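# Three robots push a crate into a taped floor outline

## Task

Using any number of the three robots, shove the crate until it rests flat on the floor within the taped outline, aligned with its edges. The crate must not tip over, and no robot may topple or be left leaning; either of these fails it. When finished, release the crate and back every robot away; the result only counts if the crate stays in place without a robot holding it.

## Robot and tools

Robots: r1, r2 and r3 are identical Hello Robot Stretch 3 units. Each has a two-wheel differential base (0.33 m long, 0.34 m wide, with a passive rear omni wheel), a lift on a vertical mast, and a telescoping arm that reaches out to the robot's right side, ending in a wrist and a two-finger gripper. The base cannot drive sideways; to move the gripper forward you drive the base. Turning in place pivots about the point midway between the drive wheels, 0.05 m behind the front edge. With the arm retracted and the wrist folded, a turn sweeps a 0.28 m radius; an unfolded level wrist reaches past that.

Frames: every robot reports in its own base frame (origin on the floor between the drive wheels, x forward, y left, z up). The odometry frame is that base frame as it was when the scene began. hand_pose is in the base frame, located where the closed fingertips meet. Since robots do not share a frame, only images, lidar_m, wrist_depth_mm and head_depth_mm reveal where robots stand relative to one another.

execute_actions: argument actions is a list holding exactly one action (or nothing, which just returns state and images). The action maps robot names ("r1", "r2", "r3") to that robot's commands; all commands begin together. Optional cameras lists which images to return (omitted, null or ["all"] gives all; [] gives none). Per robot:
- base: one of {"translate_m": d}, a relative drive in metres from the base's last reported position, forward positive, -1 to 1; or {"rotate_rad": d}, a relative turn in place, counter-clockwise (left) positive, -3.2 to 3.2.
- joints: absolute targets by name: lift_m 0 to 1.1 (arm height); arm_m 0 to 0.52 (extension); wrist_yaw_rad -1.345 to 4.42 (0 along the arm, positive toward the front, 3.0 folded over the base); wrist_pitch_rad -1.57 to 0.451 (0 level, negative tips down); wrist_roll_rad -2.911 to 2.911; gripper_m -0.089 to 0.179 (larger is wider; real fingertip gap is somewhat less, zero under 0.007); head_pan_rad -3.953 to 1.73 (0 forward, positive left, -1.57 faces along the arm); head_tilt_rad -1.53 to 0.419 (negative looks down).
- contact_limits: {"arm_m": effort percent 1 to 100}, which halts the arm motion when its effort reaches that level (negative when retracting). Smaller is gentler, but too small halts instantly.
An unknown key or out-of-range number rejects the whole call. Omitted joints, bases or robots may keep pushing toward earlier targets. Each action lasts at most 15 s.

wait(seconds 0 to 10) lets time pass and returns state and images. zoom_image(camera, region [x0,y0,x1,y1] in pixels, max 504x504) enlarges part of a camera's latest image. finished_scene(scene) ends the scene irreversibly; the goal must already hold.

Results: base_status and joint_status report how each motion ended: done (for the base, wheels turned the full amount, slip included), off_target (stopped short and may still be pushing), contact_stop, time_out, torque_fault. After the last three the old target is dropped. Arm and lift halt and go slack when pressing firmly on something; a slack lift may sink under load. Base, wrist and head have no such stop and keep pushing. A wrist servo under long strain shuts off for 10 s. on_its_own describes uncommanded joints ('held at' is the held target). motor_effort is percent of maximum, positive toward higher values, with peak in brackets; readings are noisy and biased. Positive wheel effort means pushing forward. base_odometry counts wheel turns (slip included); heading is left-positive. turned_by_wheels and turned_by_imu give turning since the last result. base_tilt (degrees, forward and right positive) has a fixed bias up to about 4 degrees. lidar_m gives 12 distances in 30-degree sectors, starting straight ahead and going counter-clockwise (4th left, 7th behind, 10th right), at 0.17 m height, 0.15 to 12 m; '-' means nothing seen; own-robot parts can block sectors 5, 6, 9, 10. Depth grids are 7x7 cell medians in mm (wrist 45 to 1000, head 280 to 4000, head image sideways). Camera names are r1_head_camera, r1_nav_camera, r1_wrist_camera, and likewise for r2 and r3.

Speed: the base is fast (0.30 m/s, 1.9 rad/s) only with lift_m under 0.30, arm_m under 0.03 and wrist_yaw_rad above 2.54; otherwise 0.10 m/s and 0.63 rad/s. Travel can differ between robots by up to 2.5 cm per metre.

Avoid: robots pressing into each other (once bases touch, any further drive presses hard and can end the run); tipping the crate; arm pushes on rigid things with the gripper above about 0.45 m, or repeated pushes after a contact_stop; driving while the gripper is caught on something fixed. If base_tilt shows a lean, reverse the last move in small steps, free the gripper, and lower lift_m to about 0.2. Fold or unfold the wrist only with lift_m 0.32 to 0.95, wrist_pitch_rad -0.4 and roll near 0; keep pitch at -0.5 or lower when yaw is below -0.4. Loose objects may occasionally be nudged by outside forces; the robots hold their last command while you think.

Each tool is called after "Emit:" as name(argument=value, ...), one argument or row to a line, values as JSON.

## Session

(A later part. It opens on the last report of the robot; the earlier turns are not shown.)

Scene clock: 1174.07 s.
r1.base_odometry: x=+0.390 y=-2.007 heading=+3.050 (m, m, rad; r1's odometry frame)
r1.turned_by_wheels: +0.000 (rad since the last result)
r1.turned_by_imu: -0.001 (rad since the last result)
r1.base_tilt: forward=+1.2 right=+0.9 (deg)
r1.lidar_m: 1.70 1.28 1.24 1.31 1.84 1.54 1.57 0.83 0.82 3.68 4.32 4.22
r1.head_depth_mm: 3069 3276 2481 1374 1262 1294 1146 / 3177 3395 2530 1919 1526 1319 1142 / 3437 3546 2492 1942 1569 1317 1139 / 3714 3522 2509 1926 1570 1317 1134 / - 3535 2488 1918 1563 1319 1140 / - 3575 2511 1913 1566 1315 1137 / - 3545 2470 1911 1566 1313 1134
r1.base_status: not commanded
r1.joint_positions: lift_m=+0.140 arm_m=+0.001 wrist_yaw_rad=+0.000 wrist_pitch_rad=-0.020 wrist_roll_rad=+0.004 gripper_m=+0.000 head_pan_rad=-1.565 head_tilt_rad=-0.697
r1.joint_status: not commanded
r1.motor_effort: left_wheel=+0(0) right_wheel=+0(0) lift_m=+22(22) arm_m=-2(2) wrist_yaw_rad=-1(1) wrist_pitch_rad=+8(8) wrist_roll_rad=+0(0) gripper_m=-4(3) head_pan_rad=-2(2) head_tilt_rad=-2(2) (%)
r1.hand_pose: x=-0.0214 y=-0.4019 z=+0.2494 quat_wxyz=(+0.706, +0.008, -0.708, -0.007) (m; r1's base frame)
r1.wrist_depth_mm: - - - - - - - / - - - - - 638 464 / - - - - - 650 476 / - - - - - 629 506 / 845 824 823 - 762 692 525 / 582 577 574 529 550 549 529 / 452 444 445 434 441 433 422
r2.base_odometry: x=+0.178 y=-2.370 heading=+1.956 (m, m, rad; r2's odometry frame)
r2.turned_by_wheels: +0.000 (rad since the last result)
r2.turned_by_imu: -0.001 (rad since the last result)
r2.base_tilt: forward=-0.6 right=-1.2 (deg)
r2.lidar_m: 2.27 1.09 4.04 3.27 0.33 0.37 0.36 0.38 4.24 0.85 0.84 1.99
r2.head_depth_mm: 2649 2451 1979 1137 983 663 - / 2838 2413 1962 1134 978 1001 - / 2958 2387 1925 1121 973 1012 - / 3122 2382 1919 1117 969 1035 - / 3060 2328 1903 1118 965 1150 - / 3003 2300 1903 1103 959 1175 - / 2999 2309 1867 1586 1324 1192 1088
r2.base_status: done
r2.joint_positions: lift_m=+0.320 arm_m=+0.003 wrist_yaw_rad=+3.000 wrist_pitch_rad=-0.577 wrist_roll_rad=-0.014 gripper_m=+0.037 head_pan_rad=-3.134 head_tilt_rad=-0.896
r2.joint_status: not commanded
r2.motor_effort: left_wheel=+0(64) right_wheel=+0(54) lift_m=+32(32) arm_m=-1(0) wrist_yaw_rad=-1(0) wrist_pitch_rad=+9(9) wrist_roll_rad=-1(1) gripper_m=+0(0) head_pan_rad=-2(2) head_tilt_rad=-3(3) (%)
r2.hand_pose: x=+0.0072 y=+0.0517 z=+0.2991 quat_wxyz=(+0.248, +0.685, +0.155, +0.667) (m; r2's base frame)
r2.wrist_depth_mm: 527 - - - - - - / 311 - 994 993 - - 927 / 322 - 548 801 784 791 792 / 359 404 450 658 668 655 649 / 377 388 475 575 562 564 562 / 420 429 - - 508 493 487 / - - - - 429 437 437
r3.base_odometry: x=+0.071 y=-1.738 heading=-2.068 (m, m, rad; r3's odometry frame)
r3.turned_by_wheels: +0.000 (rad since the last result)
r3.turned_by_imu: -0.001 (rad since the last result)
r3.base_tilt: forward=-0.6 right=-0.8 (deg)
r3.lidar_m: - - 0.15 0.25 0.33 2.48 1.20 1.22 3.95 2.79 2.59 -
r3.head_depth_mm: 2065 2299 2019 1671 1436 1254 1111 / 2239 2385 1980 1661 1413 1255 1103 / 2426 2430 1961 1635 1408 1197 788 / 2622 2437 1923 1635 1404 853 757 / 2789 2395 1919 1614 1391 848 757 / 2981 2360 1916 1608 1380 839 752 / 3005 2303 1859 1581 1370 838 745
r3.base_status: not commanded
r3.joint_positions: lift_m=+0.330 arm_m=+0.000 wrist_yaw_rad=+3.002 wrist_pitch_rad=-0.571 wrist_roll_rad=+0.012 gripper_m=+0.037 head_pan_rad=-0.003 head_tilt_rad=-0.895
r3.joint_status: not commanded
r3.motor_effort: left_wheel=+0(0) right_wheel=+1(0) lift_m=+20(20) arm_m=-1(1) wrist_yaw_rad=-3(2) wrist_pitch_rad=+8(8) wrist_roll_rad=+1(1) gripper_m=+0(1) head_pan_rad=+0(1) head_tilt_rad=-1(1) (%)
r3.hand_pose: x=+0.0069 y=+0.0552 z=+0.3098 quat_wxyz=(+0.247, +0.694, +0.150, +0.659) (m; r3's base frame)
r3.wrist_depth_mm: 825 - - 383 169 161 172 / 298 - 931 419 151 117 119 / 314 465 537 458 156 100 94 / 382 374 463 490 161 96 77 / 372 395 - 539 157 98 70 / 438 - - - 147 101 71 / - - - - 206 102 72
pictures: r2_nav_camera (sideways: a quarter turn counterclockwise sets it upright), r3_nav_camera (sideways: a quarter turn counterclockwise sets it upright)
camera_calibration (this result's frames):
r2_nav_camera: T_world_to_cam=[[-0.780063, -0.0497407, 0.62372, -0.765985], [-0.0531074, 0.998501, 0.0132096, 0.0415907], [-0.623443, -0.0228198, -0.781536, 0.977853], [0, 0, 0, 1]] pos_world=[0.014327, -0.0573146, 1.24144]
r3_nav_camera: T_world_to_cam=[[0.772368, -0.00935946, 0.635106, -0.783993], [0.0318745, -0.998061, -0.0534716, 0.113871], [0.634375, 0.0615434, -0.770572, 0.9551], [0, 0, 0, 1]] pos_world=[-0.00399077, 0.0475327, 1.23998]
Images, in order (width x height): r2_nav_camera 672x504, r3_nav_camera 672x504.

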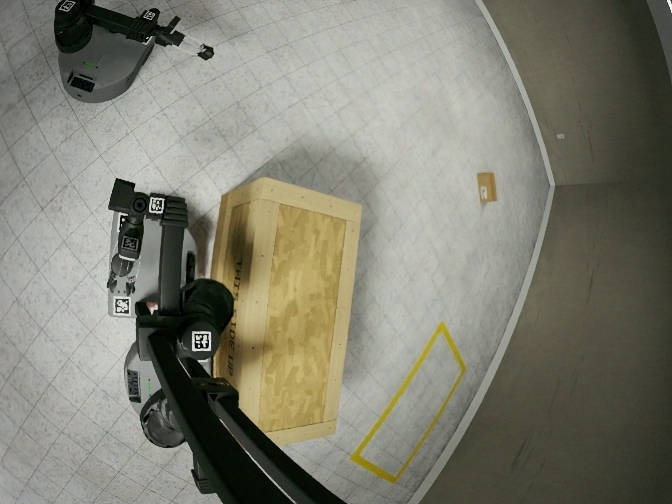

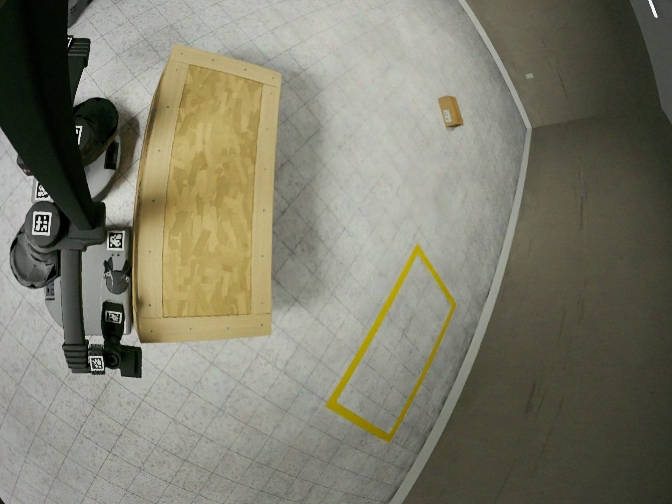

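Emit:
execute_actions(
  actions=[
    {"r2":{"base":{"rotate_rad":-0.06}}},
  ],
  cameras=[],
)

Emit:
execute_actions(
  actions=[
    {"r2":{"base":{"translate_m":0.35}}},
  ],
  cameras=[],
)

Emit:
execute_actions(
  actions=[
    {"r2":{"base":{"rotate_rad":0.4}}},
  ],
  cameras=[],
)

Emit:
execute_actions(
  actions=[
    {"r2":{"base":{"translate_m":-0.35}}},
  ],
  cameras=[],
)

Emit:
execute_actions(
  actions=[
    {"r2":{"base":{"rotate_rad":-0.4}}},
  ],
  cameras=["r2_nav_camera"],
)

Scene clock: 1194.77 s.
r1.base_odometry: x=+0.390 y=-2.007 heading=+3.050 (m, m, rad; r1's odometry frame)
r1.turned_by_wheels: +0.000 (rad since the last result)
r1.turned_by_imu: -0.001 (rad since the last result)
r1.base_tilt: forward=+1.2 right=+1.0 (deg)
r1.lidar_m: 1.70 1.27 1.24 1.31 1.84 1.54 1.57 0.83 0.82 3.69 4.36 4.22
r1.head_depth_mm: 3057 3258 2539 1382 1258 1294 1142 / 3221 3401 2505 1934 1531 1323 1141 / 3459 3600 2485 1922 1571 1323 1138 / 3725 3572 2476 1918 1563 1315 1140 / - 3599 2505 1916 1563 1321 1136 / - 3583 2492 1919 1555 1315 1143 / - 3557 2503 1913 1564 1309 1133
r1.base_status: not commanded
r1.joint_positions: lift_m=+0.140 arm_m=+0.001 wrist_yaw_rad=+0.000 wrist_pitch_rad=-0.020 wrist_roll_rad=+0.004 gripper_m=+0.000 head_pan_rad=-1.565 head_tilt_rad=-0.697
r1.joint_status: not commanded
r1.motor_effort: left_wheel=+1(0) right_wheel=+0(0) lift_m=+22(22) arm_m=-2(2) wrist_yaw_rad=+0(0) wrist_pitch_rad=+8(8) wrist_roll_rad=+0(0) gripper_m=-3(2) head_pan_rad=-2(2) head_tilt_rad=-1(2) (%)
r1.hand_pose: x=-0.0214 y=-0.4019 z=+0.2494 quat_wxyz=(+0.706, +0.008, -0.708, -0.007) (m; r1's base frame)
r1.wrist_depth_mm: - - - - - - - / - - - - - 635 468 / - - - - - 647 476 / - - - - - 643 508 / 825 796 814 - 798 690 526 / 584 582 568 526 554 541 539 / 456 445 441 432 429 430 418
r2.base_odometry: x=+0.178 y=-2.370 heading=+1.896 (m, m, rad; r2's odometry frame)
r2.turned_by_wheels: -0.060 (rad since the last result)
r2.turned_by_imu: -0.061 (rad since the last result)
r2.base_tilt: forward=-0.8 right=-1.2 (deg)
r2.lidar_m: 2.20 1.09 4.05 3.41 0.33 0.37 0.36 0.37 4.70 2.45 0.84 1.99
r2.head_depth_mm: 2586 2484 1968 1137 978 656 - / 2770 2397 1957 1136 978 964 - / 2922 2378 1940 1125 974 1046 - / 3049 2377 1935 1122 965 1044 - / 3077 2352 1907 1111 960 1127 - / 3028 2317 1894 1106 954 1156 - / 3000 2294 1874 1587 969 1192 1092
r2.base_status: done
r2.joint_positions: lift_m=+0.320 arm_m=+0.003 wrist_yaw_rad=+3.000 wrist_pitch_rad=-0.577 wrist_roll_rad=-0.014 gripper_m=+0.037 head_pan_rad=-3.134 head_tilt_rad=-0.896
r2.joint_status: not commanded
r2.motor_effort: left_wheel=+3(6) right_wheel=-3(6) lift_m=+32(31) arm_m=-1(0) wrist_yaw_rad=+0(1) wrist_pitch_rad=+9(9) wrist_roll_rad=-1(1) gripper_m=+0(1) head_pan_rad=-2(2) head_tilt_rad=-3(3) (%)
r2.hand_pose: x=+0.0072 y=+0.0517 z=+0.2991 quat_wxyz=(+0.248, +0.685, +0.155, +0.667) (m; r2's base frame)
r2.wrist_depth_mm: - - - - - - 913 / 1000 - - - 990 987 911 / 473 - 565 801 810 800 800 / 339 416 469 671 660 651 664 / 363 377 495 572 568 564 571 / 395 414 - - 503 494 491 / - - - - 429 439 438
r3.base_odometry: x=+0.071 y=-1.738 heading=-2.068 (m, m, rad; r3's odometry frame)
r3.turned_by_wheels: +0.000 (rad since the last result)
r3.turned_by_imu: -0.001 (rad since the last result)
r3.base_tilt: forward=-0.6 right=-1.0 (deg)
r3.lidar_m: - - 0.15 0.25 0.33 2.49 1.20 1.21 3.95 2.78 2.58 -
r3.head_depth_mm: 2088 2300 2000 1670 1428 1246 1110 / 2224 2415 2005 1649 1414 1242 1107 / 2425 2456 1984 1653 1407 1199 789 / 2631 2423 1954 1629 1403 851 758 / 2811 2388 1920 1608 1398 845 757 / 2989 2357 1885 1604 1379 846 750 / 3050 2328 1897 1588 1370 838 746
r3.base_status: not commanded
r3.joint_positions: lift_m=+0.330 arm_m=+0.000 wrist_yaw_rad=+3.002 wrist_pitch_rad=-0.571 wrist_roll_rad=+0.012 gripper_m=+0.037 head_pan_rad=-0.003 head_tilt_rad=-0.895
r3.joint_status: not commanded
r3.motor_effort: left_wheel=+0(1) right_wheel=+0(1) lift_m=+20(19) arm_m=-1(1) wrist_yaw_rad=-3(2) wrist_pitch_rad=+8(8) wrist_roll_rad=+1(1) gripper_m=+0(0) head_pan_rad=+2(2) head_tilt_rad=-1(1) (%)
r3.hand_pose: x=+0.0069 y=+0.0552 z=+0.3098 quat_wxyz=(+0.247, +0.694, +0.150, +0.659) (m; r3's base frame)
r3.wrist_depth_mm: 847 - - 389 169 160 172 / 825 - 942 420 151 117 120 / 314 470 545 459 156 100 94 / 367 380 457 500 162 96 77 / 365 389 - 544 158 98 70 / 436 - - - 147 101 70 / - - - - 207 102 72
pictures: none
No camera images: the call's "cameras" was empty. Leave "cameras" out to get every camera's image.

Scene clock: 1199.50 s.
r1.base_odometry: x=+0.390 y=-2.007 heading=+3.050 (m, m, rad; r1's odometry frame)
r1.turned_by_wheels: +0.000 (rad since the last result)
r1.turned_by_imu: -0.001 (rad since the last result)
r1.base_tilt: forward=+1.2 right=+0.9 (deg)
r1.lidar_m: 1.70 1.28 1.24 1.31 1.84 1.54 0.79 1.07 0.82 3.67 4.37 4.22
r1.head_depth_mm: 3072 3276 2495 1381 1261 1286 1141 / 3204 3363 2510 1935 1525 1324 1145 / 3431 3567 2497 1923 1580 1322 1138 / 3707 3593 2523 1924 1561 1311 1138 / 3935 3527 2480 1924 1561 1314 1140 / - 3552 2511 1922 1558 1319 1131 / - 3512 2465 1909 1563 1317 1133
r1.base_status: not commanded
r1.joint_positions: lift_m=+0.140 arm_m=+0.001 wrist_yaw_rad=+0.000 wrist_pitch_rad=-0.020 wrist_roll_rad=+0.004 gripper_m=+0.000 head_pan_rad=-1.565 head_tilt_rad=-0.697
r1.joint_status: not commanded
r1.motor_effort: left_wheel=+0(0) right_wheel=+0(0) lift_m=+22(23) arm_m=-2(2) wrist_yaw_rad=+0(1) wrist_pitch_rad=+8(8) wrist_roll_rad=+0(0) gripper_m=-2(3) head_pan_rad=-2(2) head_tilt_rad=-2(2) (%)
r1.hand_pose: x=-0.0214 y=-0.4019 z=+0.2494 quat_wxyz=(+0.706, +0.008, -0.708, -0.007) (m; r1's base frame)
r1.wrist_depth_mm: - - - - - - - / - - - - - 642 464 / - - - - - 640 481 / - - - - - 655 495 / 841 835 798 - 779 691 527 / 581 577 579 536 554 552 525 / 452 448 443 436 429 426 422
r2.base_odometry: x=+0.066 y=-2.038 heading=+1.896 (m, m, rad; r2's odometry frame)
r2.turned_by_wheels: +0.000 (rad since the last result)
r2.turned_by_imu: +0.000 (rad since the last result)
r2.base_tilt: forward=-0.6 right=-1.2 (deg)
r2.lidar_m: 1.91 0.82 0.82 3.71 3.05 0.62 0.71 0.74 4.15 0.76 1.74 1.73
r2.head_depth_mm: 2823 2430 733 906 858 1204 - / 2963 2430 1350 893 1186 1200 - / 3134 2413 1329 1183 1347 1273 - / 3106 2386 1329 1181 1366 1270 - / 3082 2360 1309 1186 1358 1244 - / 2977 2334 1312 1179 1351 1213 - / 2992 2299 1872 1557 1365 1202 1090
r2.base_status: done
r2.joint_positions: lift_m=+0.320 arm_m=+0.003 wrist_yaw_rad=+3.000 wrist_pitch_rad=-0.577 wrist_roll_rad=-0.014 gripper_m=+0.037 head_pan_rad=-3.134 head_tilt_rad=-0.896
r2.joint_status: not commanded
r2.motor_effort: left_wheel=+2(7) right_wheel=-3(4) lift_m=+31(31) arm_m=+0(0) wrist_yaw_rad=+0(0) wrist_pitch_rad=+9(9) wrist_roll_rad=-1(1) gripper_m=+0(1) head_pan_rad=-1(1) head_tilt_rad=-3(3) (%)
r2.hand_pose: x=+0.0072 y=+0.0517 z=+0.2991 quat_wxyz=(+0.248, +0.685, +0.155, +0.667) (m; r2's base frame)
r2.wrist_depth_mm: - - - - - 753 717 / - - - - - 803 823 / 798 - 826 793 798 806 808 / 644 667 656 664 666 659 672 / 557 566 577 571 570 557 570 / 494 508 - - 510 490 503 / - - - - 425 436 441
r3.base_odometry: x=+0.071 y=-1.738 heading=-2.068 (m, m, rad; r3's odometry frame)
r3.turned_by_wheels: +0.000 (rad since the last result)
r3.turned_by_imu: -0.001 (rad since the last result)
r3.base_tilt: forward=-0.6 right=-0.8 (deg)
r3.lidar_m: - - 0.15 0.25 2.49 0.62 1.20 1.22 3.94 2.78 2.59 -
r3.head_depth_mm: 2073 2281 2020 1682 1428 1248 1110 / 2237 2381 1976 1641 1426 1239 1102 / 2409 2418 1947 1640 1408 1194 787 / 2666 2439 1934 1632 1397 852 761 / 2792 2405 1901 1603 1389 850 757 / 2985 2367 1906 1601 1384 843 750 / 3054 2336 1902 1593 1368 836 748
r3.base_status: not commanded
r3.joint_positions: lift_m=+0.330 arm_m=+0.000 wrist_yaw_rad=+3.002 wrist_pitch_rad=-0.571 wrist_roll_rad=+0.012 gripper_m=+0.037 head_pan_rad=-0.003 head_tilt_rad=-0.895
r3.joint_status: not commanded
r3.motor_effort: left_wheel=+0(0) right_wheel=+1(1) lift_m=+19(20) arm_m=-1(1) wrist_yaw_rad=-2(3) wrist_pitch_rad=+8(8) wrist_roll_rad=+1(1) gripper_m=+0(0) head_pan_rad=+0(1) head_tilt_rad=-1(1) (%)
r3.hand_pose: x=+0.0069 y=+0.0552 z=+0.3098 quat_wxyz=(+0.247, +0.694, +0.150, +0.659) (m; r3's base frame)
r3.wrist_depth_mm: 856 - - 386 169 161 171 / 864 - 932 419 151 117 119 / 677 727 731 458 156 100 94 / 505 611 623 494 162 96 77 / 509 533 - 540 158 98 70 / 466 - - - 146 101 70 / - - - - 206 102 71
pictures: none
No camera images: the call's "cameras" was empty. Leave "cameras" out to get every camera's image.

Scene clock: 1201.13 s.
r1.base_odometry: x=+0.390 y=-2.007 heading=+3.050 (m, m, rad; r1's odometry frame)
r1.turned_by_wheels: +0.000 (rad since the last result)
r1.turned_by_imu: +0.000 (rad since the last result)
r1.base_tilt: forward=+1.3 right=+0.8 (deg)
r1.lidar_m: 1.70 1.28 1.24 1.31 1.84 1.53 0.79 1.06 0.82 3.67 4.38 4.23
r1.head_depth_mm: 3060 3295 2506 1383 1263 1286 1133 / 3259 3419 2520 1925 1524 1318 1143 / 3400 3533 2505 1927 1562 1320 1138 / 3725 3543 2496 1926 1574 1317 1143 / - 3572 2506 1929 1559 1320 1138 / - 3520 2493 1918 1561 1316 1133 / - 3537 2496 1916 1570 1319 1132
r1.base_status: not commanded
r1.joint_positions: lift_m=+0.140 arm_m=+0.001 wrist_yaw_rad=+0.000 wrist_pitch_rad=-0.020 wrist_roll_rad=+0.004 gripper_m=+0.000 head_pan_rad=-1.565 head_tilt_rad=-0.697
r1.joint_status: not commanded
r1.motor_effort: left_wheel=+0(0) right_wheel=+0(0) lift_m=+22(23) arm_m=-2(2) wrist_yaw_rad=+0(2) wrist_pitch_rad=+8(8) wrist_roll_rad=+0(0) gripper_m=-3(3) head_pan_rad=-2(1) head_tilt_rad=-1(1) (%)
r1.hand_pose: x=-0.0214 y=-0.4019 z=+0.2494 quat_wxyz=(+0.706, +0.008, -0.708, -0.007) (m; r1's base frame)
r1.wrist_depth_mm: - - - - - - - / - - - - - 629 462 / - - - - - 647 480 / - - - - - 646 502 / 837 823 789 - 769 687 521 / 588 581 563 531 550 543 524 / 457 445 447 432 434 426 430
r2.base_odometry: x=+0.066 y=-2.038 heading=+2.296 (m, m, rad; r2's odometry frame)
r2.turned_by_wheels: +0.400 (rad since the last result)
r2.turned_by_imu: +0.398 (rad since the last result)
r2.base_tilt: forward=-0.7 right=-1.2 (deg)
r2.lidar_m: 0.89 0.82 4.04 3.09 0.61 0.71 0.71 4.91 0.76 1.77 1.73 1.82
r2.head_depth_mm: 3238 2449 1966 1144 1203 1105 - / 3148 2435 1951 1150 1329 1258 - / 3157 2382 1340 1181 1357 1270 - / 3104 2391 1912 1266 1400 1273 - / 3024 2358 1929 1619 1395 1243 - / 3007 2333 1891 1596 1381 1216 - / 3011 2308 1879 1586 1374 1208 1086
r2.base_status: done
r2.joint_positions: lift_m=+0.320 arm_m=+0.003 wrist_yaw_rad=+3.000 wrist_pitch_rad=-0.577 wrist_roll_rad=-0.014 gripper_m=+0.037 head_pan_rad=-3.134 head_tilt_rad=-0.896
r2.joint_status: not commanded
r2.motor_effort: left_wheel=-1(5) right_wheel=+2(6) lift_m=+31(31) arm_m=+0(0) wrist_yaw_rad=+0(0) wrist_pitch_rad=+9(9) wrist_roll_rad=-1(1) gripper_m=+0(1) head_pan_rad=-2(2) head_tilt_rad=-3(3) (%)
r2.hand_pose: x=+0.0072 y=+0.0517 z=+0.2991 quat_wxyz=(+0.248, +0.685, +0.155, +0.667) (m; r2's base frame)
r2.wrist_depth_mm: 724 - - - - - - / 627 - - - - 992 999 / 508 - 801 801 801 796 763 / 511 553 666 663 666 656 662 / 553 563 576 566 573 563 564 / 496 506 - - 511 493 492 / - - - - 432 437 435
r3.base_odometry: x=+0.071 y=-1.738 heading=-2.068 (m, m, rad; r3's odometry frame)
r3.turned_by_wheels: +0.000 (rad since the last result)
r3.turned_by_imu: +0.000 (rad since the last result)
r3.base_tilt: forward=-0.6 right=-0.8 (deg)
r3.lidar_m: - - 0.15 0.25 2.50 0.59 1.20 1.22 3.96 2.78 2.58 -
r3.head_depth_mm: 2076 2310 1993 1657 1427 1252 1107 / 2214 2416 1974 1658 1424 1243 1105 / 2399 2432 1974 1636 1420 1192 784 / 2653 2425 1930 1622 1401 855 762 / 2794 2401 1930 1613 1381 847 754 / 2955 2374 1884 1603 1379 845 752 / 3113 2347 1904 1585 1365 837 745
r3.base_status: not commanded
r3.joint_positions: lift_m=+0.330 arm_m=+0.000 wrist_yaw_rad=+3.002 wrist_pitch_rad=-0.571 wrist_roll_rad=+0.012 gripper_m=+0.037 head_pan_rad=-0.003 head_tilt_rad=-0.895
r3.joint_status: not commanded
r3.motor_effort: left_wheel=-1(0) right_wheel=+1(1) lift_m=+19(20) arm_m=-1(2) wrist_yaw_rad=-3(3) wrist_pitch_rad=+8(8) wrist_roll_rad=+1(1) gripper_m=-1(1) head_pan_rad=+2(1) head_tilt_rad=-1(1) (%)
r3.hand_pose: x=+0.0069 y=+0.0552 z=+0.3098 quat_wxyz=(+0.247, +0.694, +0.150, +0.659) (m; r3's base frame)
r3.wrist_depth_mm: 858 - - 384 169 160 171 / 866 - 929 420 151 117 120 / 576 733 744 461 157 100 93 / 519 610 618 492 161 96 77 / 513 520 - 531 158 98 70 / 463 - - - 147 100 71 / - - - - 206 102 72
pictures: none
No camera images: the call's "cameras" was empty. Leave "cameras" out to get every camera's image.

Scene clock: 1205.87 s.
r1.base_odometry: x=+0.390 y=-2.007 heading=+3.050 (m, m, rad; r1's odometry frame)
r1.turned_by_wheels: +0.000 (rad since the last result)
r1.turned_by_imu: -0.001 (rad since the last result)
r1.base_tilt: forward=+1.2 right=+0.9 (deg)
r1.lidar_m: 1.70 1.28 1.24 1.30 1.84 1.54 1.57 0.70 0.82 3.66 4.35 4.23
r1.head_depth_mm: 3045 3291 2516 1380 1261 1295 1120 / 3257 3375 2495 1927 1533 1321 1141 / 3436 3595 2495 1933 1572 1313 1140 / 3735 3561 2503 1924 1568 1324 1143 / - 3581 2512 1924 1563 1312 1136 / - 3551 2492 1930 1563 1313 1140 / - 3534 2487 1929 1556 1322 1131
r1.base_status: not commanded
r1.joint_positions: lift_m=+0.140 arm_m=+0.001 wrist_yaw_rad=+0.000 wrist_pitch_rad=-0.020 wrist_roll_rad=+0.004 gripper_m=+0.000 head_pan_rad=-1.565 head_tilt_rad=-0.697
r1.joint_status: not commanded
r1.motor_effort: left_wheel=+0(0) right_wheel=-1(1) lift_m=+23(22) arm_m=-2(2) wrist_yaw_rad=-1(0) wrist_pitch_rad=+8(8) wrist_roll_rad=+0(0) gripper_m=-3(3) head_pan_rad=-2(2) head_tilt_rad=-1(2) (%)
r1.hand_pose: x=-0.0214 y=-0.4019 z=+0.2494 quat_wxyz=(+0.706, +0.008, -0.708, -0.007) (m; r1's base frame)
r1.wrist_depth_mm: - - - - - - - / - - - - - 626 470 / - - - - - 636 481 / - - - - - 636 499 / 846 819 808 - 754 695 522 / 598 587 580 532 555 548 528 / 453 455 444 435 433 424 419
r2.base_odometry: x=+0.298 y=-2.300 heading=+2.296 (m, m, rad; r2's odometry frame)
r2.turned_by_wheels: +0.000 (rad since the last result)
r2.turned_by_imu: -0.003 (rad since the last result)
r2.base_tilt: forward=-0.7 right=-1.2 (deg)
r2.lidar_m: 1.16 1.15 3.90 0.46 0.42 0.38 0.39 4.61 2.56 0.70 1.89 1.99
r2.head_depth_mm: 3239 2415 1968 1647 985 908 - / 3154 2400 1949 1127 978 982 - / 3137 2377 1943 1125 970 1013 - / 3100 2356 1929 1626 991 1163 - / 3055 2348 1923 1611 1387 1250 - / 3000 2310 1885 1593 1382 1215 - / 3017 2316 1879 1586 1378 1205 1088
r2.base_status: done
r2.joint_positions: lift_m=+0.320 arm_m=+0.003 wrist_yaw_rad=+3.000 wrist_pitch_rad=-0.577 wrist_roll_rad=-0.014 gripper_m=+0.037 head_pan_rad=-3.134 head_tilt_rad=-0.896
r2.joint_status: not commanded
r2.motor_effort: left_wheel=-1(7) right_wheel=+2(2) lift_m=+32(32) arm_m=+0(1) wrist_yaw_rad=+0(0) wrist_pitch_rad=+9(9) wrist_roll_rad=-1(1) gripper_m=+0(0) head_pan_rad=-1(2) head_tilt_rad=-3(3) (%)
r2.hand_pose: x=+0.0072 y=+0.0517 z=+0.2991 quat_wxyz=(+0.248, +0.685, +0.155, +0.667) (m; r2's base frame)
r2.wrist_depth_mm: 389 - - - - - - / 406 - 600 681 - 992 - / 429 - 549 576 792 799 812 / 438 531 604 628 658 656 654 / 443 539 576 576 562 567 561 / 448 507 - - 507 497 492 / - - - - 428 439 436
r3.base_odometry: x=+0.071 y=-1.738 heading=-2.068 (m, m, rad; r3's odometry frame)
r3.turned_by_wheels: +0.000 (rad since the last result)
r3.turned_by_imu: -0.001 (rad since the last result)
r3.base_tilt: forward=-0.5 right=-0.7 (deg)
r3.lidar_m: - - 0.15 0.25 2.50 2.49 1.20 1.22 3.96 2.78 2.58 -
r3.head_depth_mm: 2080 2282 1988 1669 1433 1239 1110 / 2237 2394 2003 1666 1424 1242 1098 / 2425 2428 1968 1638 1412 1195 788 / 2624 2402 1939 1626 1404 853 761 / 2846 2361 1922 1606 1393 852 757 / 2975 2355 1907 1607 1389 843 751 / 3046 2306 1886 1597 1376 835 748
r3.base_status: not commanded
r3.joint_positions: lift_m=+0.330 arm_m=+0.000 wrist_yaw_rad=+3.002 wrist_pitch_rad=-0.571 wrist_roll_rad=+0.012 gripper_m=+0.037 head_pan_rad=-0.003 head_tilt_rad=-0.895
r3.joint_status: not commanded
r3.motor_effort: left_wheel=+0(1) right_wheel=+1(1) lift_m=+20(20) arm_m=-2(2) wrist_yaw_rad=-3(3) wrist_pitch_rad=+9(8) wrist_roll_rad=+1(1) gripper_m=+0(1) head_pan_rad=+2(2) head_tilt_rad=-1(1) (%)
r3.hand_pose: x=+0.0069 y=+0.0552 z=+0.3098 quat_wxyz=(+0.247, +0.694, +0.150, +0.659) (m; r3's base frame)
r3.wrist_depth_mm: 840 - - 386 170 160 172 / 859 - 781 418 151 117 119 / 698 476 620 463 156 100 93 / 599 514 617 490 161 96 77 / 517 529 - 541 158 98 70 / 462 - - - 147 101 70 / - - - - 207 102 72
pictures: none
No camera images: the call's "cameras" was empty. Leave "cameras" out to get every camera's image.

Scene clock: 1207.50 s.
r1.base_odometry: x=+0.390 y=-2.007 heading=+3.050 (m, m, rad; r1's odometry frame)
r1.turned_by_wheels: +0.000 (rad since the last result)
r1.turned_by_imu: +0.000 (rad since the last result)
r1.base_tilt: forward=+1.1 right=+0.9 (deg)
r1.lidar_m: 1.70 1.28 1.25 1.30 1.84 1.54 1.57 0.70 0.82 3.67 4.37 4.23
r1.head_depth_mm: 3024 3296 2516 1385 1258 1293 1138 / 3225 3387 2516 1928 1520 1316 1140 / 3438 3556 2513 1937 1565 1317 1143 / 3669 3548 2506 1915 1559 1318 1141 / 3960 3536 2503 1920 1562 1314 1134 / - 3596 2479 1930 1573 1322 1137 / - 3560 2505 1892 1555 1314 1135
r1.base_status: not commanded
r1.joint_positions: lift_m=+0.140 arm_m=+0.001 wrist_yaw_rad=+0.000 wrist_pitch_rad=-0.020 wrist_roll_rad=+0.004 gripper_m=+0.000 head_pan_rad=-1.565 head_tilt_rad=-0.697
r1.joint_status: not commanded
r1.motor_effort: left_wheel=+1(0) right_wheel=+0(0) lift_m=+22(22) arm_m=-2(2) wrist_yaw_rad=-1(1) wrist_pitch_rad=+8(8) wrist_roll_rad=+0(0) gripper_m=-3(3) head_pan_rad=-2(1) head_tilt_rad=-2(2) (%)
r1.hand_pose: x=-0.0214 y=-0.4019 z=+0.2494 quat_wxyz=(+0.706, +0.008, -0.708, -0.007) (m; r1's base frame)
r1.wrist_depth_mm: - - - - - - - / - - - - - 646 466 / - - - - - 637 484 / - - - - - 646 499 / 842 824 818 - 760 694 526 / 597 596 575 537 547 541 530 / 462 452 440 431 430 426 422
r2.base_odometry: x=+0.298 y=-2.300 heading=+1.896 (m, m, rad; r2's odometry frame)
r2.turned_by_wheels: -0.400 (rad since the last result)
r2.turned_by_imu: -0.399 (rad since the last result)
r2.base_tilt: forward=-0.7 right=-1.2 (deg)
r2.lidar_m: 2.09 1.15 1.20 3.56 0.55 0.40 0.38 0.40 4.50 2.31 0.70 1.89
r2.head_depth_mm: 2692 2436 1959 1134 982 1057 - / 2834 2432 1959 1134 982 1160 - / 3019 2372 1946 1126 974 1127 - / 3076 2357 1924 1123 976 1131 - / 3064 2347 1915 1113 977 1202 - / 3051 2296 1891 1591 1328 1196 - / 2997 2302 1877 1588 1370 1210 1089
r2.base_status: done
r2.joint_positions: lift_m=+0.320 arm_m=+0.003 wrist_yaw_rad=+3.000 wrist_pitch_rad=-0.577 wrist_roll_rad=-0.014 gripper_m=+0.037 head_pan_rad=-3.134 head_tilt_rad=-0.896
r2.joint_status: not commanded
r2.motor_effort: left_wheel=+2(6) right_wheel=-3(8) lift_m=+31(32) arm_m=-1(1) wrist_yaw_rad=+0(1) wrist_pitch_rad=+9(9) wrist_roll_rad=-1(1) gripper_m=-1(0) head_pan_rad=-1(1) head_tilt_rad=-3(3) (%)
r2.hand_pose: x=+0.0072 y=+0.0517 z=+0.2991 quat_wxyz=(+0.248, +0.685, +0.155, +0.667) (m; r2's base frame)
r2.wrist_depth_mm: 374 - - - - - 972 / 404 - 928 993 - 963 964 / 463 - 649 802 785 794 810 / 469 492 644 656 677 669 660 / 526 535 587 570 567 569 563 / 492 514 - - 506 493 498 / - - - - 429 438 437
r3.base_odometry: x=+0.071 y=-1.738 heading=-2.068 (m, m, rad; r3's odometry frame)
r3.turned_by_wheels: +0.000 (rad since the last result)
r3.turned_by_imu: +0.000 (rad since the last result)
r3.base_tilt: forward=-0.6 right=-0.8 (deg)
r3.lidar_m: - - 0.15 0.25 2.50 2.49 1.20 1.22 3.95 2.78 2.59 -
r3.head_depth_mm: 2102 2302 2017 1658 1431 1249 1113 / 2254 2398 1995 1656 1417 1242 1108 / 2414 2439 1962 1634 1397 1195 788 / 2618 2413 1966 1626 1400 853 760 / 2821 2359 1907 1626 1391 848 753 / 3002 2362 1901 1601 1376 842 753 / 3042 2336 1892 1591 1365 837 746
r3.base_status: not commanded
r3.joint_positions: lift_m=+0.330 arm_m=+0.000 wrist_yaw_rad=+3.002 wrist_pitch_rad=-0.571 wrist_roll_rad=+0.012 gripper_m=+0.037 head_pan_rad=-0.003 head_tilt_rad=-0.895
r3.joint_status: not commanded
r3.motor_effort: left_wheel=+0(1) right_wheel=+1(1) lift_m=+20(19) arm_m=-1(2) wrist_yaw_rad=-3(3) wrist_pitch_rad=+8(9) wrist_roll_rad=+1(1) gripper_m=-1(1) head_pan_rad=+2(2) head_tilt_rad=-1(1) (%)
r3.hand_pose: x=+0.0069 y=+0.0552 z=+0.3098 quat_wxyz=(+0.247, +0.694, +0.150, +0.659) (m; r3's base frame)
r3.wrist_depth_mm: 364 - - 387 169 160 171 / 829 - 664 419 151 117 119 / 471 455 584 463 156 100 94 / 495 504 611 496 162 97 77 / 525 525 - 537 158 98 70 / 463 - - - 147 101 71 / - - - - 206 102 72
pictures: r2_nav_camera (sideways: a quarter turn counterclockwise sets it upright)
camera_calibration (this result's frames):
r2_nav_camera: T_world_to_cam=[[-0.780063, -0.0497409, 0.623721, -0.765985], [-0.0531076, 0.998501, 0.0132096, 0.0415907], [-0.623443, -0.02282, -0.781536, 0.977852], [0, 0, 0, 1]] pos_world=[0.014327, -0.0573146, 1.24144]
Images, in order (width x height): r2_nav_camera 672x504.

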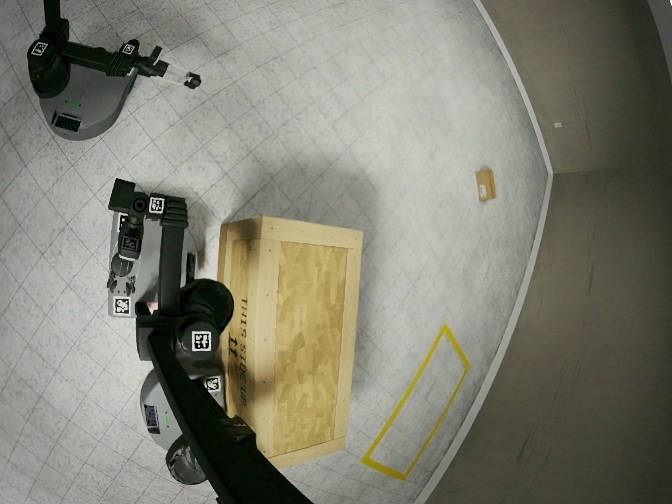

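Emit:
execute_actions(
  actions=[
    {"r2":{"base":{"translate_m":-0.3}},"r3":{"base":{"translate_m":0.2}}},
  ],
  cameras=["r2_nav_camera","r3_nav_camera"],
)

Scene clock: 1215.90 s.
r1.base_odometry: x=+0.390 y=-2.007 heading=+3.050 (m, m, rad; r1's odometry frame)
r1.turned_by_wheels: +0.000 (rad since the last result)
r1.turned_by_imu: -0.001 (rad since the last result)
r1.base_tilt: forward=+1.2 right=+0.8 (deg)
r1.lidar_m: 1.69 1.28 1.24 1.30 1.84 1.54 1.57 0.83 0.83 3.66 4.35 4.23
r1.head_depth_mm: 3002 3279 2513 1359 1339 1250 1137 / 3212 3402 2510 1856 1537 1322 1142 / 3423 3575 2516 1921 1562 1324 1142 / 3711 3594 2504 1921 1559 1318 1134 / 3990 3546 2516 1925 1559 1318 1144 / - 3511 2496 1924 1568 1313 1137 / - 3535 2489 1923 1564 1320 1136
r1.base_status: not commanded
r1.joint_positions: lift_m=+0.140 arm_m=+0.001 wrist_yaw_rad=+0.000 wrist_pitch_rad=-0.020 wrist_roll_rad=+0.004 gripper_m=+0.000 head_pan_rad=-1.565 head_tilt_rad=-0.697
r1.joint_status: not commanded
r1.motor_effort: left_wheel=+0(0) right_wheel=-1(0) lift_m=+23(23) arm_m=-2(2) wrist_yaw_rad=+0(1) wrist_pitch_rad=+8(8) wrist_roll_rad=+0(0) gripper_m=-3(3) head_pan_rad=-2(2) head_tilt_rad=-1(2) (%)
r1.hand_pose: x=-0.0214 y=-0.4019 z=+0.2494 quat_wxyz=(+0.706, +0.008, -0.708, -0.007) (m; r1's base frame)
r1.wrist_depth_mm: - - - - - - - / - - - - - 645 651 / - - - - - 679 661 / - - - - - 691 575 / 834 832 806 - 779 699 469 / 582 568 567 524 555 537 485 / 458 445 438 432 432 427 423
r2.base_odometry: x=+0.394 y=-2.584 heading=+1.895 (m, m, rad; r2's odometry frame)
r2.turned_by_wheels: +0.000 (rad since the last result)
r2.turned_by_imu: +0.091 (rad since the last result)
r2.base_tilt: forward=-0.7 right=-1.1 (deg)
r2.lidar_m: 2.44 1.38 4.31 0.39 0.33 0.28 0.28 0.31 4.19 2.42 0.84 2.10
r2.head_depth_mm: 2635 2405 1976 1659 986 876 - / 2802 2388 1947 1634 981 875 - / 2970 2395 1929 1626 974 882 - / 3114 2368 1919 1623 970 889 - / 3044 2385 1920 1599 962 941 - / 3023 2302 1904 1599 1379 1195 - / 2973 2287 1868 1588 1360 1212 1090
r2.base_status: translate_m off_target (by the wheels' count: -0.2995 of -0.3000)
r2.joint_positions: lift_m=+0.320 arm_m=+0.003 wrist_yaw_rad=+3.000 wrist_pitch_rad=-0.576 wrist_roll_rad=-0.014 gripper_m=+0.037 head_pan_rad=-3.135 head_tilt_rad=-0.896
r2.joint_status: not commanded
r2.on_its_own: left_wheel is at rest, and its effort (-55) is outside its rest range (-18 to +18); right_wheel is at rest, and its effort (-58) is outside its rest range (-18 to +18)
r2.motor_effort: left_wheel=-55(80) right_wheel=-58(68) lift_m=+33(33) arm_m=+0(0) wrist_yaw_rad=+0(1) wrist_pitch_rad=+9(9) wrist_roll_rad=-1(1) gripper_m=+0(0) head_pan_rad=-1(2) head_tilt_rad=-2(3) (%)
r2.hand_pose: x=+0.0072 y=+0.0517 z=+0.2991 quat_wxyz=(+0.248, +0.685, +0.155, +0.667) (m; r2's base frame)
r2.wrist_depth_mm: 327 - - - - - - / 345 - 570 671 - 979 993 / 355 - 498 538 799 798 780 / 349 447 552 593 659 657 659 / 351 479 583 573 565 570 571 / 344 479 - - 503 493 502 / - - - - 428 440 437
r3.base_odometry: x=-0.024 y=-1.914 heading=-2.068 (m, m, rad; r3's odometry frame)
r3.turned_by_wheels: +0.000 (rad since the last result)
r3.turned_by_imu: -0.001 (rad since the last result)
r3.base_tilt: forward=-0.6 right=-0.8 (deg)
r3.lidar_m: - - 0.15 0.40 0.53 2.56 1.30 1.33 4.01 2.66 2.48 -
r3.head_depth_mm: 1981 2288 2015 1661 1424 1249 1110 / 2163 2364 1963 1667 1417 1246 1103 / 2333 2463 1968 1634 1404 1192 1071 / 2536 2440 1947 1628 1393 850 761 / 2779 2390 1941 1605 1390 846 753 / 2965 2364 1908 1610 955 841 763 / 3039 2324 1883 1584 956 835 757
r3.base_status: done
r3.joint_positions: lift_m=+0.330 arm_m=+0.000 wrist_yaw_rad=+3.003 wrist_pitch_rad=-0.571 wrist_roll_rad=+0.012 gripper_m=+0.037 head_pan_rad=-0.003 head_tilt_rad=-0.895
r3.joint_status: not commanded
r3.motor_effort: left_wheel=+1(52) right_wheel=+6(34) lift_m=+19(19) arm_m=-1(1) wrist_yaw_rad=-4(3) wrist_pitch_rad=+8(9) wrist_roll_rad=+1(1) gripper_m=-1(1) head_pan_rad=+1(1) head_tilt_rad=-1(1) (%)
r3.hand_pose: x=+0.0068 y=+0.0552 z=+0.3098 quat_wxyz=(+0.247, +0.694, +0.150, +0.659) (m; r3's base frame)
r3.wrist_depth_mm: 867 - - - 195 160 171 / 860 - 563 587 195 121 119 / 728 732 489 520 197 105 94 / 602 614 546 583 202 106 79 / 522 525 - 558 180 106 72 / 461 - - - 163 106 72 / - - - - 232 106 72
pictures: r2_nav_camera (sideways: a quarter turn counterclockwise sets it upright), r3_nav_camera (sideways: a quarter turn counterclockwise sets it upright)
camera_calibration (this result's frames):
r2_nav_camera: T_world_to_cam=[[-0.780394, -0.0494166, 0.623332, -0.765477], [-0.0526964, 0.998524, 0.0131867, 0.041618], [-0.623063, -0.0225565, -0.781846, 0.978254], [0, 0, 0, 1]] pos_world=[0.0143331, -0.0573179, 1.24144]
r3_nav_camera: T_world_to_cam=[[0.772174, -0.00935829, 0.635342, -0.784299], [0.0318917, -0.998061, -0.053461, 0.113858], [0.634611, 0.0615433, -0.770378, 0.954847], [0, 0, 0, 1]] pos_world=[-0.00397189, 0.0475326, 1.23998]
Images, in order (width x height): r2_nav_camera 672x504, r3_nav_camera 672x504.

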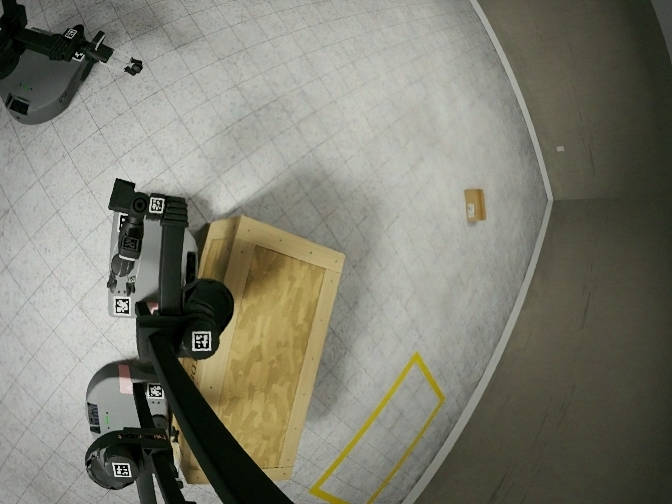

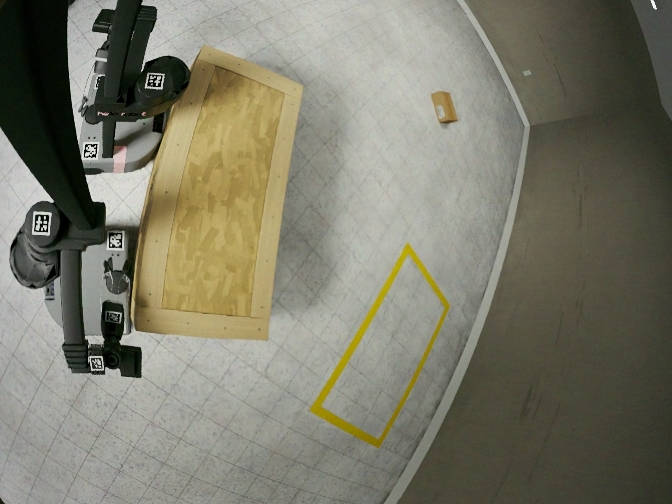

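Emit:
execute_actions(
  actions=[
    {"r2":{"base":{"translate_m":0.05}},"r3":{"base":{"translate_m":-0.04}}},
  ],
  cameras=[],
)

Emit:
execute_actions(
  actions=[
    {"r2":{"base":{"rotate_rad":-0.3}}},
  ],
  cameras=[],
)

Emit:
execute_actions(
  actions=[
    {"r3":{"base":{"rotate_rad":-0.15}}},
  ],
  cameras=["r2_nav_camera","r3_nav_camera"],
)

Scene clock: 1297.00 s.
r1.base_odometry: x=+0.390 y=-2.007 heading=+3.050 (m, m, rad; r1's odometry frame)
r1.turned_by_wheels: +0.000 (rad since the last result)
r1.turned_by_imu: -0.001 (rad since the last result)
r1.base_tilt: forward=+1.2 right=+0.8 (deg)
r1.lidar_m: 1.70 1.28 1.24 1.31 1.84 1.54 1.58 0.80 0.97 3.69 4.38 4.21
r1.head_depth_mm: 3036 3255 2507 1347 1337 1262 1140 / 3237 3351 2525 1861 1523 1323 1136 / 3471 3639 2487 1935 1567 1318 1140 / 3660 3580 2522 1922 1572 1316 1135 / 3925 3556 2497 1938 1567 1320 1140 / - 3568 2505 1915 1565 1318 1138 / - 3562 2476 1909 1567 1309 1141
r1.base_status: not commanded
r1.joint_positions: lift_m=+0.140 arm_m=+0.001 wrist_yaw_rad=+0.000 wrist_pitch_rad=-0.020 wrist_roll_rad=+0.004 gripper_m=+0.000 head_pan_rad=-1.565 head_tilt_rad=-0.697
r1.joint_status: not commanded
r1.motor_effort: left_wheel=+0(0) right_wheel=+0(0) lift_m=+22(22) arm_m=-2(2) wrist_yaw_rad=+0(0) wrist_pitch_rad=+8(8) wrist_roll_rad=+0(0) gripper_m=-3(3) head_pan_rad=-2(2) head_tilt_rad=-1(2) (%)
r1.hand_pose: x=-0.0214 y=-0.4019 z=+0.2494 quat_wxyz=(+0.706, +0.008, -0.708, -0.007) (m; r1's base frame)
r1.wrist_depth_mm: - - - - - - - / - - - - - 625 653 / - - - - - 674 674 / - - - - - 685 691 / 863 817 802 - 771 715 466 / 599 583 567 526 547 545 479 / 456 454 443 430 434 423 415
r2.base_odometry: x=+0.378 y=-2.537 heading=+1.895 (m, m, rad; r2's odometry frame)
r2.turned_by_wheels: +0.000 (rad since the last result)
r2.turned_by_imu: -0.001 (rad since the last result)
r2.base_tilt: forward=-0.7 right=-1.1 (deg)
r2.lidar_m: 2.40 1.33 4.29 0.39 0.39 0.33 0.33 0.37 4.12 2.38 0.81 2.06
r2.head_depth_mm: 2646 2413 1951 1646 982 906 - / 2854 2420 1945 1637 975 904 - / 3004 2409 1935 1631 973 896 - / 3095 2403 1927 1117 969 919 - / 3066 2355 1912 1534 962 1124 - / 3008 2322 1891 1589 1381 1198 - / 2990 2292 1876 1584 1374 1210 1088
r2.base_status: done
r2.joint_positions: lift_m=+0.320 arm_m=+0.003 wrist_yaw_rad=+3.000 wrist_pitch_rad=-0.576 wrist_roll_rad=-0.014 gripper_m=+0.037 head_pan_rad=-3.135 head_tilt_rad=-0.896
r2.joint_status: not commanded
r2.motor_effort: left_wheel=-1(52) right_wheel=-1(55) lift_m=+33(33) arm_m=+0(1) wrist_yaw_rad=+0(0) wrist_pitch_rad=+9(9) wrist_roll_rad=-1(1) gripper_m=+1(1) head_pan_rad=-1(1) head_tilt_rad=-3(3) (%)
r2.hand_pose: x=+0.0072 y=+0.0517 z=+0.2991 quat_wxyz=(+0.248, +0.685, +0.155, +0.667) (m; r2's base frame)
r2.wrist_depth_mm: 390 - - - - - - / 407 - 585 676 - - 996 / 410 - 499 535 803 780 802 / 413 519 537 603 662 666 659 / 414 540 576 574 575 574 573 / 407 506 - - 510 491 493 / - - - - 432 438 431
r3.base_odometry: x=-0.005 y=-1.878 heading=-2.068 (m, m, rad; r3's odometry frame)
r3.turned_by_wheels: +0.000 (rad since the last result)
r3.turned_by_imu: -0.001 (rad since the last result)
r3.base_tilt: forward=-0.7 right=-0.9 (deg)
r3.lidar_m: - 0.15 0.17 0.40 0.53 2.54 1.26 1.28 3.99 2.73 2.30 -
r3.head_depth_mm: 2029 2269 2000 1677 1426 1245 1116 / 2184 2388 1982 1646 1421 1236 1106 / 2372 2409 1960 1648 1421 1195 1081 / 2570 2404 1936 1623 968 852 784 / 2774 2378 1927 1613 961 846 774 / 2936 2373 1908 1596 957 840 785 / 3040 2340 1888 1580 953 842 785
r3.base_status: done
r3.joint_positions: lift_m=+0.330 arm_m=+0.000 wrist_yaw_rad=+3.002 wrist_pitch_rad=-0.571 wrist_roll_rad=+0.012 gripper_m=+0.037 head_pan_rad=-0.003 head_tilt_rad=-0.895
r3.joint_status: not commanded
r3.motor_effort: left_wheel=+0(3) right_wheel=+1(2) lift_m=+19(20) arm_m=-2(1) wrist_yaw_rad=-2(3) wrist_pitch_rad=+8(8) wrist_roll_rad=+1(1) gripper_m=-1(0) head_pan_rad=+1(2) head_tilt_rad=-1(1) (%)
r3.hand_pose: x=+0.0069 y=+0.0552 z=+0.3098 quat_wxyz=(+0.247, +0.694, +0.150, +0.659) (m; r3's base frame)
r3.wrist_depth_mm: 855 - - - 309 179 165 / 870 - 554 673 319 168 126 / 728 724 489 564 317 169 115 / 616 615 549 609 318 168 115 / 522 524 - 555 283 171 115 / 461 - - - 258 172 115 / - - - - 357 172 117
pictures: none
No camera images: the call's "cameras" was empty. Leave "cameras" out to get every camera's image.

Scene clock: 1298.40 s.
r1.base_odometry: x=+0.390 y=-2.007 heading=+3.050 (m, m, rad; r1's odometry frame)
r1.turned_by_wheels: +0.000 (rad since the last result)
r1.turned_by_imu: +0.000 (rad since the last result)
r1.base_tilt: forward=+1.2 right=+0.9 (deg)
r1.lidar_m: 1.70 1.28 1.24 1.30 1.84 1.54 1.57 0.80 0.97 3.65 4.35 4.23
r1.head_depth_mm: 3004 3248 2505 1355 1381 1283 1141 / 3261 3396 2502 1861 1518 1322 1138 / 3434 3588 2501 1934 1565 1324 1142 / 3721 3556 2471 1929 1560 1311 1138 / 3936 3618 2485 1927 1561 1313 1141 / - 3536 2477 1922 1562 1317 1138 / - 3554 2485 1924 1562 1320 1133
r1.base_status: not commanded
r1.joint_positions: lift_m=+0.140 arm_m=+0.001 wrist_yaw_rad=+0.000 wrist_pitch_rad=-0.020 wrist_roll_rad=+0.004 gripper_m=+0.000 head_pan_rad=-1.565 head_tilt_rad=-0.697
r1.joint_status: not commanded
r1.motor_effort: left_wheel=+0(0) right_wheel=-1(0) lift_m=+23(22) arm_m=-2(2) wrist_yaw_rad=+0(1) wrist_pitch_rad=+8(8) wrist_roll_rad=+0(0) gripper_m=-3(2) head_pan_rad=-2(1) head_tilt_rad=-2(1) (%)
r1.hand_pose: x=-0.0214 y=-0.4019 z=+0.2494 quat_wxyz=(+0.706, +0.008, -0.708, -0.007) (m; r1's base frame)
r1.wrist_depth_mm: - - - - - - - / - - - - - 635 637 / - - - - - 657 658 / - - - - - 692 681 / 855 855 816 - 769 691 496 / 576 572 579 535 550 546 486 / 454 449 444 434 437 421 416
r2.base_odometry: x=+0.378 y=-2.537 heading=+1.595 (m, m, rad; r2's odometry frame)
r2.turned_by_wheels: -0.300 (rad since the last result)
r2.turned_by_imu: -0.299 (rad since the last result)
r2.base_tilt: forward=-0.8 right=-1.2 (deg)
r2.lidar_m: 2.12 1.33 1.33 3.96 0.51 0.35 0.32 0.33 4.47 3.02 0.83 0.81
r2.head_depth_mm: 2373 2450 1971 1135 986 1058 - / 2516 2406 1952 1125 978 1102 - / 2645 2395 1948 1121 976 990 - / 2733 2368 1926 1121 970 947 - / 2851 2338 1911 1105 958 1007 - / 2949 2318 1898 1104 957 1054 - / 2971 2343 1882 1585 1321 1166 1086
r2.base_status: done
r2.joint_positions: lift_m=+0.320 arm_m=+0.003 wrist_yaw_rad=+3.000 wrist_pitch_rad=-0.576 wrist_roll_rad=-0.014 gripper_m=+0.037 head_pan_rad=-3.135 head_tilt_rad=-0.896
r2.joint_status: not commanded
r2.motor_effort: left_wheel=+2(5) right_wheel=-3(7) lift_m=+33(33) arm_m=+0(1) wrist_yaw_rad=+0(0) wrist_pitch_rad=+9(9) wrist_roll_rad=-1(1) gripper_m=+0(0) head_pan_rad=-2(1) head_tilt_rad=-3(3) (%)
r2.hand_pose: x=+0.0072 y=+0.0517 z=+0.2991 quat_wxyz=(+0.248, +0.685, +0.155, +0.667) (m; r2's base frame)
r2.wrist_depth_mm: - - - - - - - / 937 - 680 990 - 979 978 / 524 - 527 801 797 807 787 / 474 445 546 656 663 661 672 / 518 498 585 583 575 563 571 / 489 509 - - 501 495 496 / - - - - 430 436 435
r3.base_odometry: x=-0.005 y=-1.878 heading=-2.068 (m, m, rad; r3's odometry frame)
r3.turned_by_wheels: +0.000 (rad since the last result)
r3.turned_by_imu: +0.000 (rad since the last result)
r3.base_tilt: forward=-0.5 right=-0.7 (deg)
r3.lidar_m: - 0.15 0.17 0.39 0.39 2.53 1.26 1.28 4.00 2.73 2.29 -
r3.head_depth_mm: 2023 2262 2009 1677 1434 1249 1115 / 2186 2393 1975 1648 1414 1240 1104 / 2363 2418 1960 1642 1413 1190 1081 / 2564 2427 1941 1632 968 853 784 / 2794 2375 1923 1621 964 850 777 / 2945 2367 1908 1597 953 844 788 / 3054 2343 1885 1586 951 839 782
r3.base_status: not commanded
r3.joint_positions: lift_m=+0.330 arm_m=+0.000 wrist_yaw_rad=+3.002 wrist_pitch_rad=-0.571 wrist_roll_rad=+0.012 gripper_m=+0.037 head_pan_rad=-0.003 head_tilt_rad=-0.895
r3.joint_status: not commanded
r3.motor_effort: left_wheel=+0(0) right_wheel=+1(1) lift_m=+20(19) arm_m=-1(2) wrist_yaw_rad=-2(3) wrist_pitch_rad=+8(8) wrist_roll_rad=+1(1) gripper_m=+0(0) head_pan_rad=+2(2) head_tilt_rad=-1(1) (%)
r3.hand_pose: x=+0.0069 y=+0.0552 z=+0.3098 quat_wxyz=(+0.247, +0.694, +0.150, +0.659) (m; r3's base frame)
r3.wrist_depth_mm: 837 - - - 310 179 165 / 853 - 605 649 315 168 126 / 724 722 483 536 317 168 115 / 605 601 505 591 315 169 115 / 521 525 - 557 285 171 115 / 463 - - - 256 172 115 / - - - - 358 172 117
pictures: none
No camera images: the call's "cameras" was empty. Leave "cameras" out to get every camera's image.

Scene clock: 1299.63 s.
r1.base_odometry: x=+0.390 y=-2.007 heading=+3.050 (m, m, rad; r1's odometry frame)
r1.turned_by_wheels: +0.000 (rad since the last result)
r1.turned_by_imu: +0.000 (rad since the last result)
r1.base_tilt: forward=+1.2 right=+0.9 (deg)
r1.lidar_m: 1.70 1.28 1.24 1.31 1.84 1.54 1.57 0.80 0.97 3.68 4.37 4.22
r1.head_depth_mm: 3023 3284 2508 1356 1382 1283 1138 / 3202 3385 2503 1874 1519 1317 1140 / 3439 3590 2488 1925 1560 1321 1138 / 3626 3543 2514 1922 1559 1326 1137 / 3980 3522 2496 1929 1568 1318 1136 / - 3546 2495 1931 1564 1312 1135 / - 3572 2510 1911 1555 1314 1137
r1.base_status: not commanded
r1.joint_positions: lift_m=+0.140 arm_m=+0.001 wrist_yaw_rad=+0.000 wrist_pitch_rad=-0.020 wrist_roll_rad=+0.004 gripper_m=+0.000 head_pan_rad=-1.565 head_tilt_rad=-0.697
r1.joint_status: not commanded
r1.motor_effort: left_wheel=+0(0) right_wheel=+0(0) lift_m=+22(23) arm_m=-2(2) wrist_yaw_rad=+0(0) wrist_pitch_rad=+7(8) wrist_roll_rad=+0(0) gripper_m=-3(3) head_pan_rad=-2(2) head_tilt_rad=-1(1) (%)
r1.hand_pose: x=-0.0214 y=-0.4019 z=+0.2494 quat_wxyz=(+0.706, +0.008, -0.708, -0.007) (m; r1's base frame)
r1.wrist_depth_mm: - - - - - - - / - - - - - 644 632 / - - - - - 662 665 / - - - - - 689 690 / 854 848 804 - 769 693 504 / 587 571 578 528 555 541 485 / 455 459 445 433 432 429 422
r2.base_odometry: x=+0.378 y=-2.537 heading=+1.595 (m, m, rad; r2's odometry frame)
r2.turned_by_wheels: +0.000 (rad since the last result)
r2.turned_by_imu: +0.000 (rad since the last result)
r2.base_tilt: forward=-0.5 right=-1.2 (deg)
r2.lidar_m: 2.12 1.34 1.33 3.95 0.50 0.35 0.32 0.33 4.49 3.02 0.83 0.81
r2.head_depth_mm: 2365 2446 1959 1135 980 1052 - / 2503 2428 1951 1130 976 1079 - / 2617 2399 1942 1124 973 981 - / 2724 2413 1914 1119 968 945 - / 2817 2356 1908 1108 962 1013 - / 2877 2339 1884 1101 956 1055 - / 3011 2307 1899 1586 1312 1174 1088
r2.base_status: not commanded
r2.joint_positions: lift_m=+0.320 arm_m=+0.003 wrist_yaw_rad=+3.000 wrist_pitch_rad=-0.576 wrist_roll_rad=-0.014 gripper_m=+0.037 head_pan_rad=-3.135 head_tilt_rad=-0.896
r2.joint_status: not commanded
r2.motor_effort: left_wheel=+2(3) right_wheel=-4(3) lift_m=+33(33) arm_m=-1(1) wrist_yaw_rad=+0(1) wrist_pitch_rad=+9(9) wrist_roll_rad=-1(1) gripper_m=+0(1) head_pan_rad=-2(1) head_tilt_rad=-2(3) (%)
r2.hand_pose: x=+0.0072 y=+0.0517 z=+0.2991 quat_wxyz=(+0.248, +0.685, +0.155, +0.667) (m; r2's base frame)
r2.wrist_depth_mm: - - - - - - - / 922 - 667 - 993 - - / 524 - 523 801 800 802 798 / 434 438 526 666 661 673 655 / 483 495 560 571 565 562 569 / 485 516 - - 509 491 493 / - - - - 428 434 442
r3.base_odometry: x=-0.005 y=-1.878 heading=-2.218 (m, m, rad; r3's odometry frame)
r3.turned_by_wheels: -0.150 (rad since the last result)
r3.turned_by_imu: -0.148 (rad since the last result)
r3.base_tilt: forward=-0.7 right=-0.8 (deg)
r3.lidar_m: - - 0.15 0.39 1.40 2.53 1.33 1.26 3.99 3.09 2.30 2.30
r3.head_depth_mm: 1927 2205 1983 1657 1424 1251 1111 / 2036 2300 1970 1655 1430 1246 1101 / 2170 2348 1969 1643 1410 1235 1096 / 2313 2420 1953 1627 1351 851 783 / 2473 2381 1934 1620 963 850 780 / 2665 2360 1913 1590 958 846 774 / 2781 2320 1887 1584 952 838 771
r3.base_status: done
r3.joint_positions: lift_m=+0.330 arm_m=+0.000 wrist_yaw_rad=+3.002 wrist_pitch_rad=-0.571 wrist_roll_rad=+0.012 gripper_m=+0.037 head_pan_rad=-0.003 head_tilt_rad=-0.895
r3.joint_status: not commanded
r3.motor_effort: left_wheel=+1(4) right_wheel=-1(3) lift_m=+19(19) arm_m=-2(1) wrist_yaw_rad=-3(3) wrist_pitch_rad=+8(8) wrist_roll_rad=+1(1) gripper_m=+0(0) head_pan_rad=+1(1) head_tilt_rad=-1(1) (%)
r3.hand_pose: x=+0.0069 y=+0.0552 z=+0.3098 quat_wxyz=(+0.247, +0.694, +0.150, +0.659) (m; r3's base frame)
r3.wrist_depth_mm: 854 - - 539 225 163 166 / 867 - 602 593 234 147 121 / 726 471 483 531 248 151 109 / 589 464 513 583 259 154 110 / 530 508 - 553 248 161 112 / 466 - - - 232 165 114 / - - - - 318 167 118
pictures: r2_nav_camera (sideways: a quarter turn counterclockwise sets it upright), r3_nav_camera (sideways: a quarter turn counterclockwise sets it upright)
camera_calibration (this result's frames):
r2_nav_camera: T_world_to_cam=[[-0.780394, -0.0494159, 0.623333, -0.765478], [-0.0526954, 0.998524, 0.0131868, 0.0416179], [-0.623064, -0.0225559, -0.781846, 0.978253], [0, 0, 0, 1]] pos_world=[0.014333, -0.0573179, 1.24144]
r3_nav_camera: T_world_to_cam=[[0.772173, -0.00936016, 0.635344, -0.784301], [0.0318894, -0.998061, -0.053461, 0.113858], [0.634612, 0.0615418, -0.770377, 0.954845], [0, 0, 0, 1]] pos_world=[-0.00397166, 0.0475327, 1.23998]
Images, in order (width x height): r2_nav_camera 672x504, r3_nav_camera 672x504.

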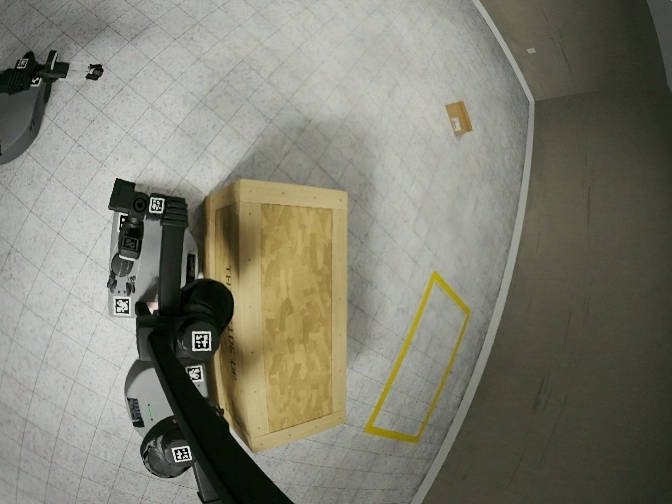

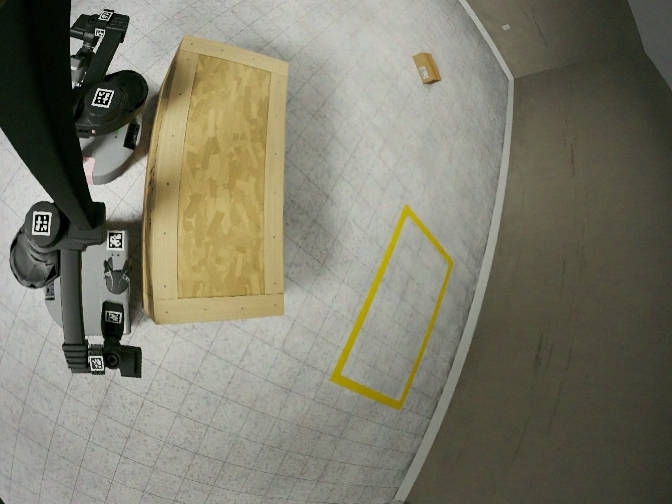

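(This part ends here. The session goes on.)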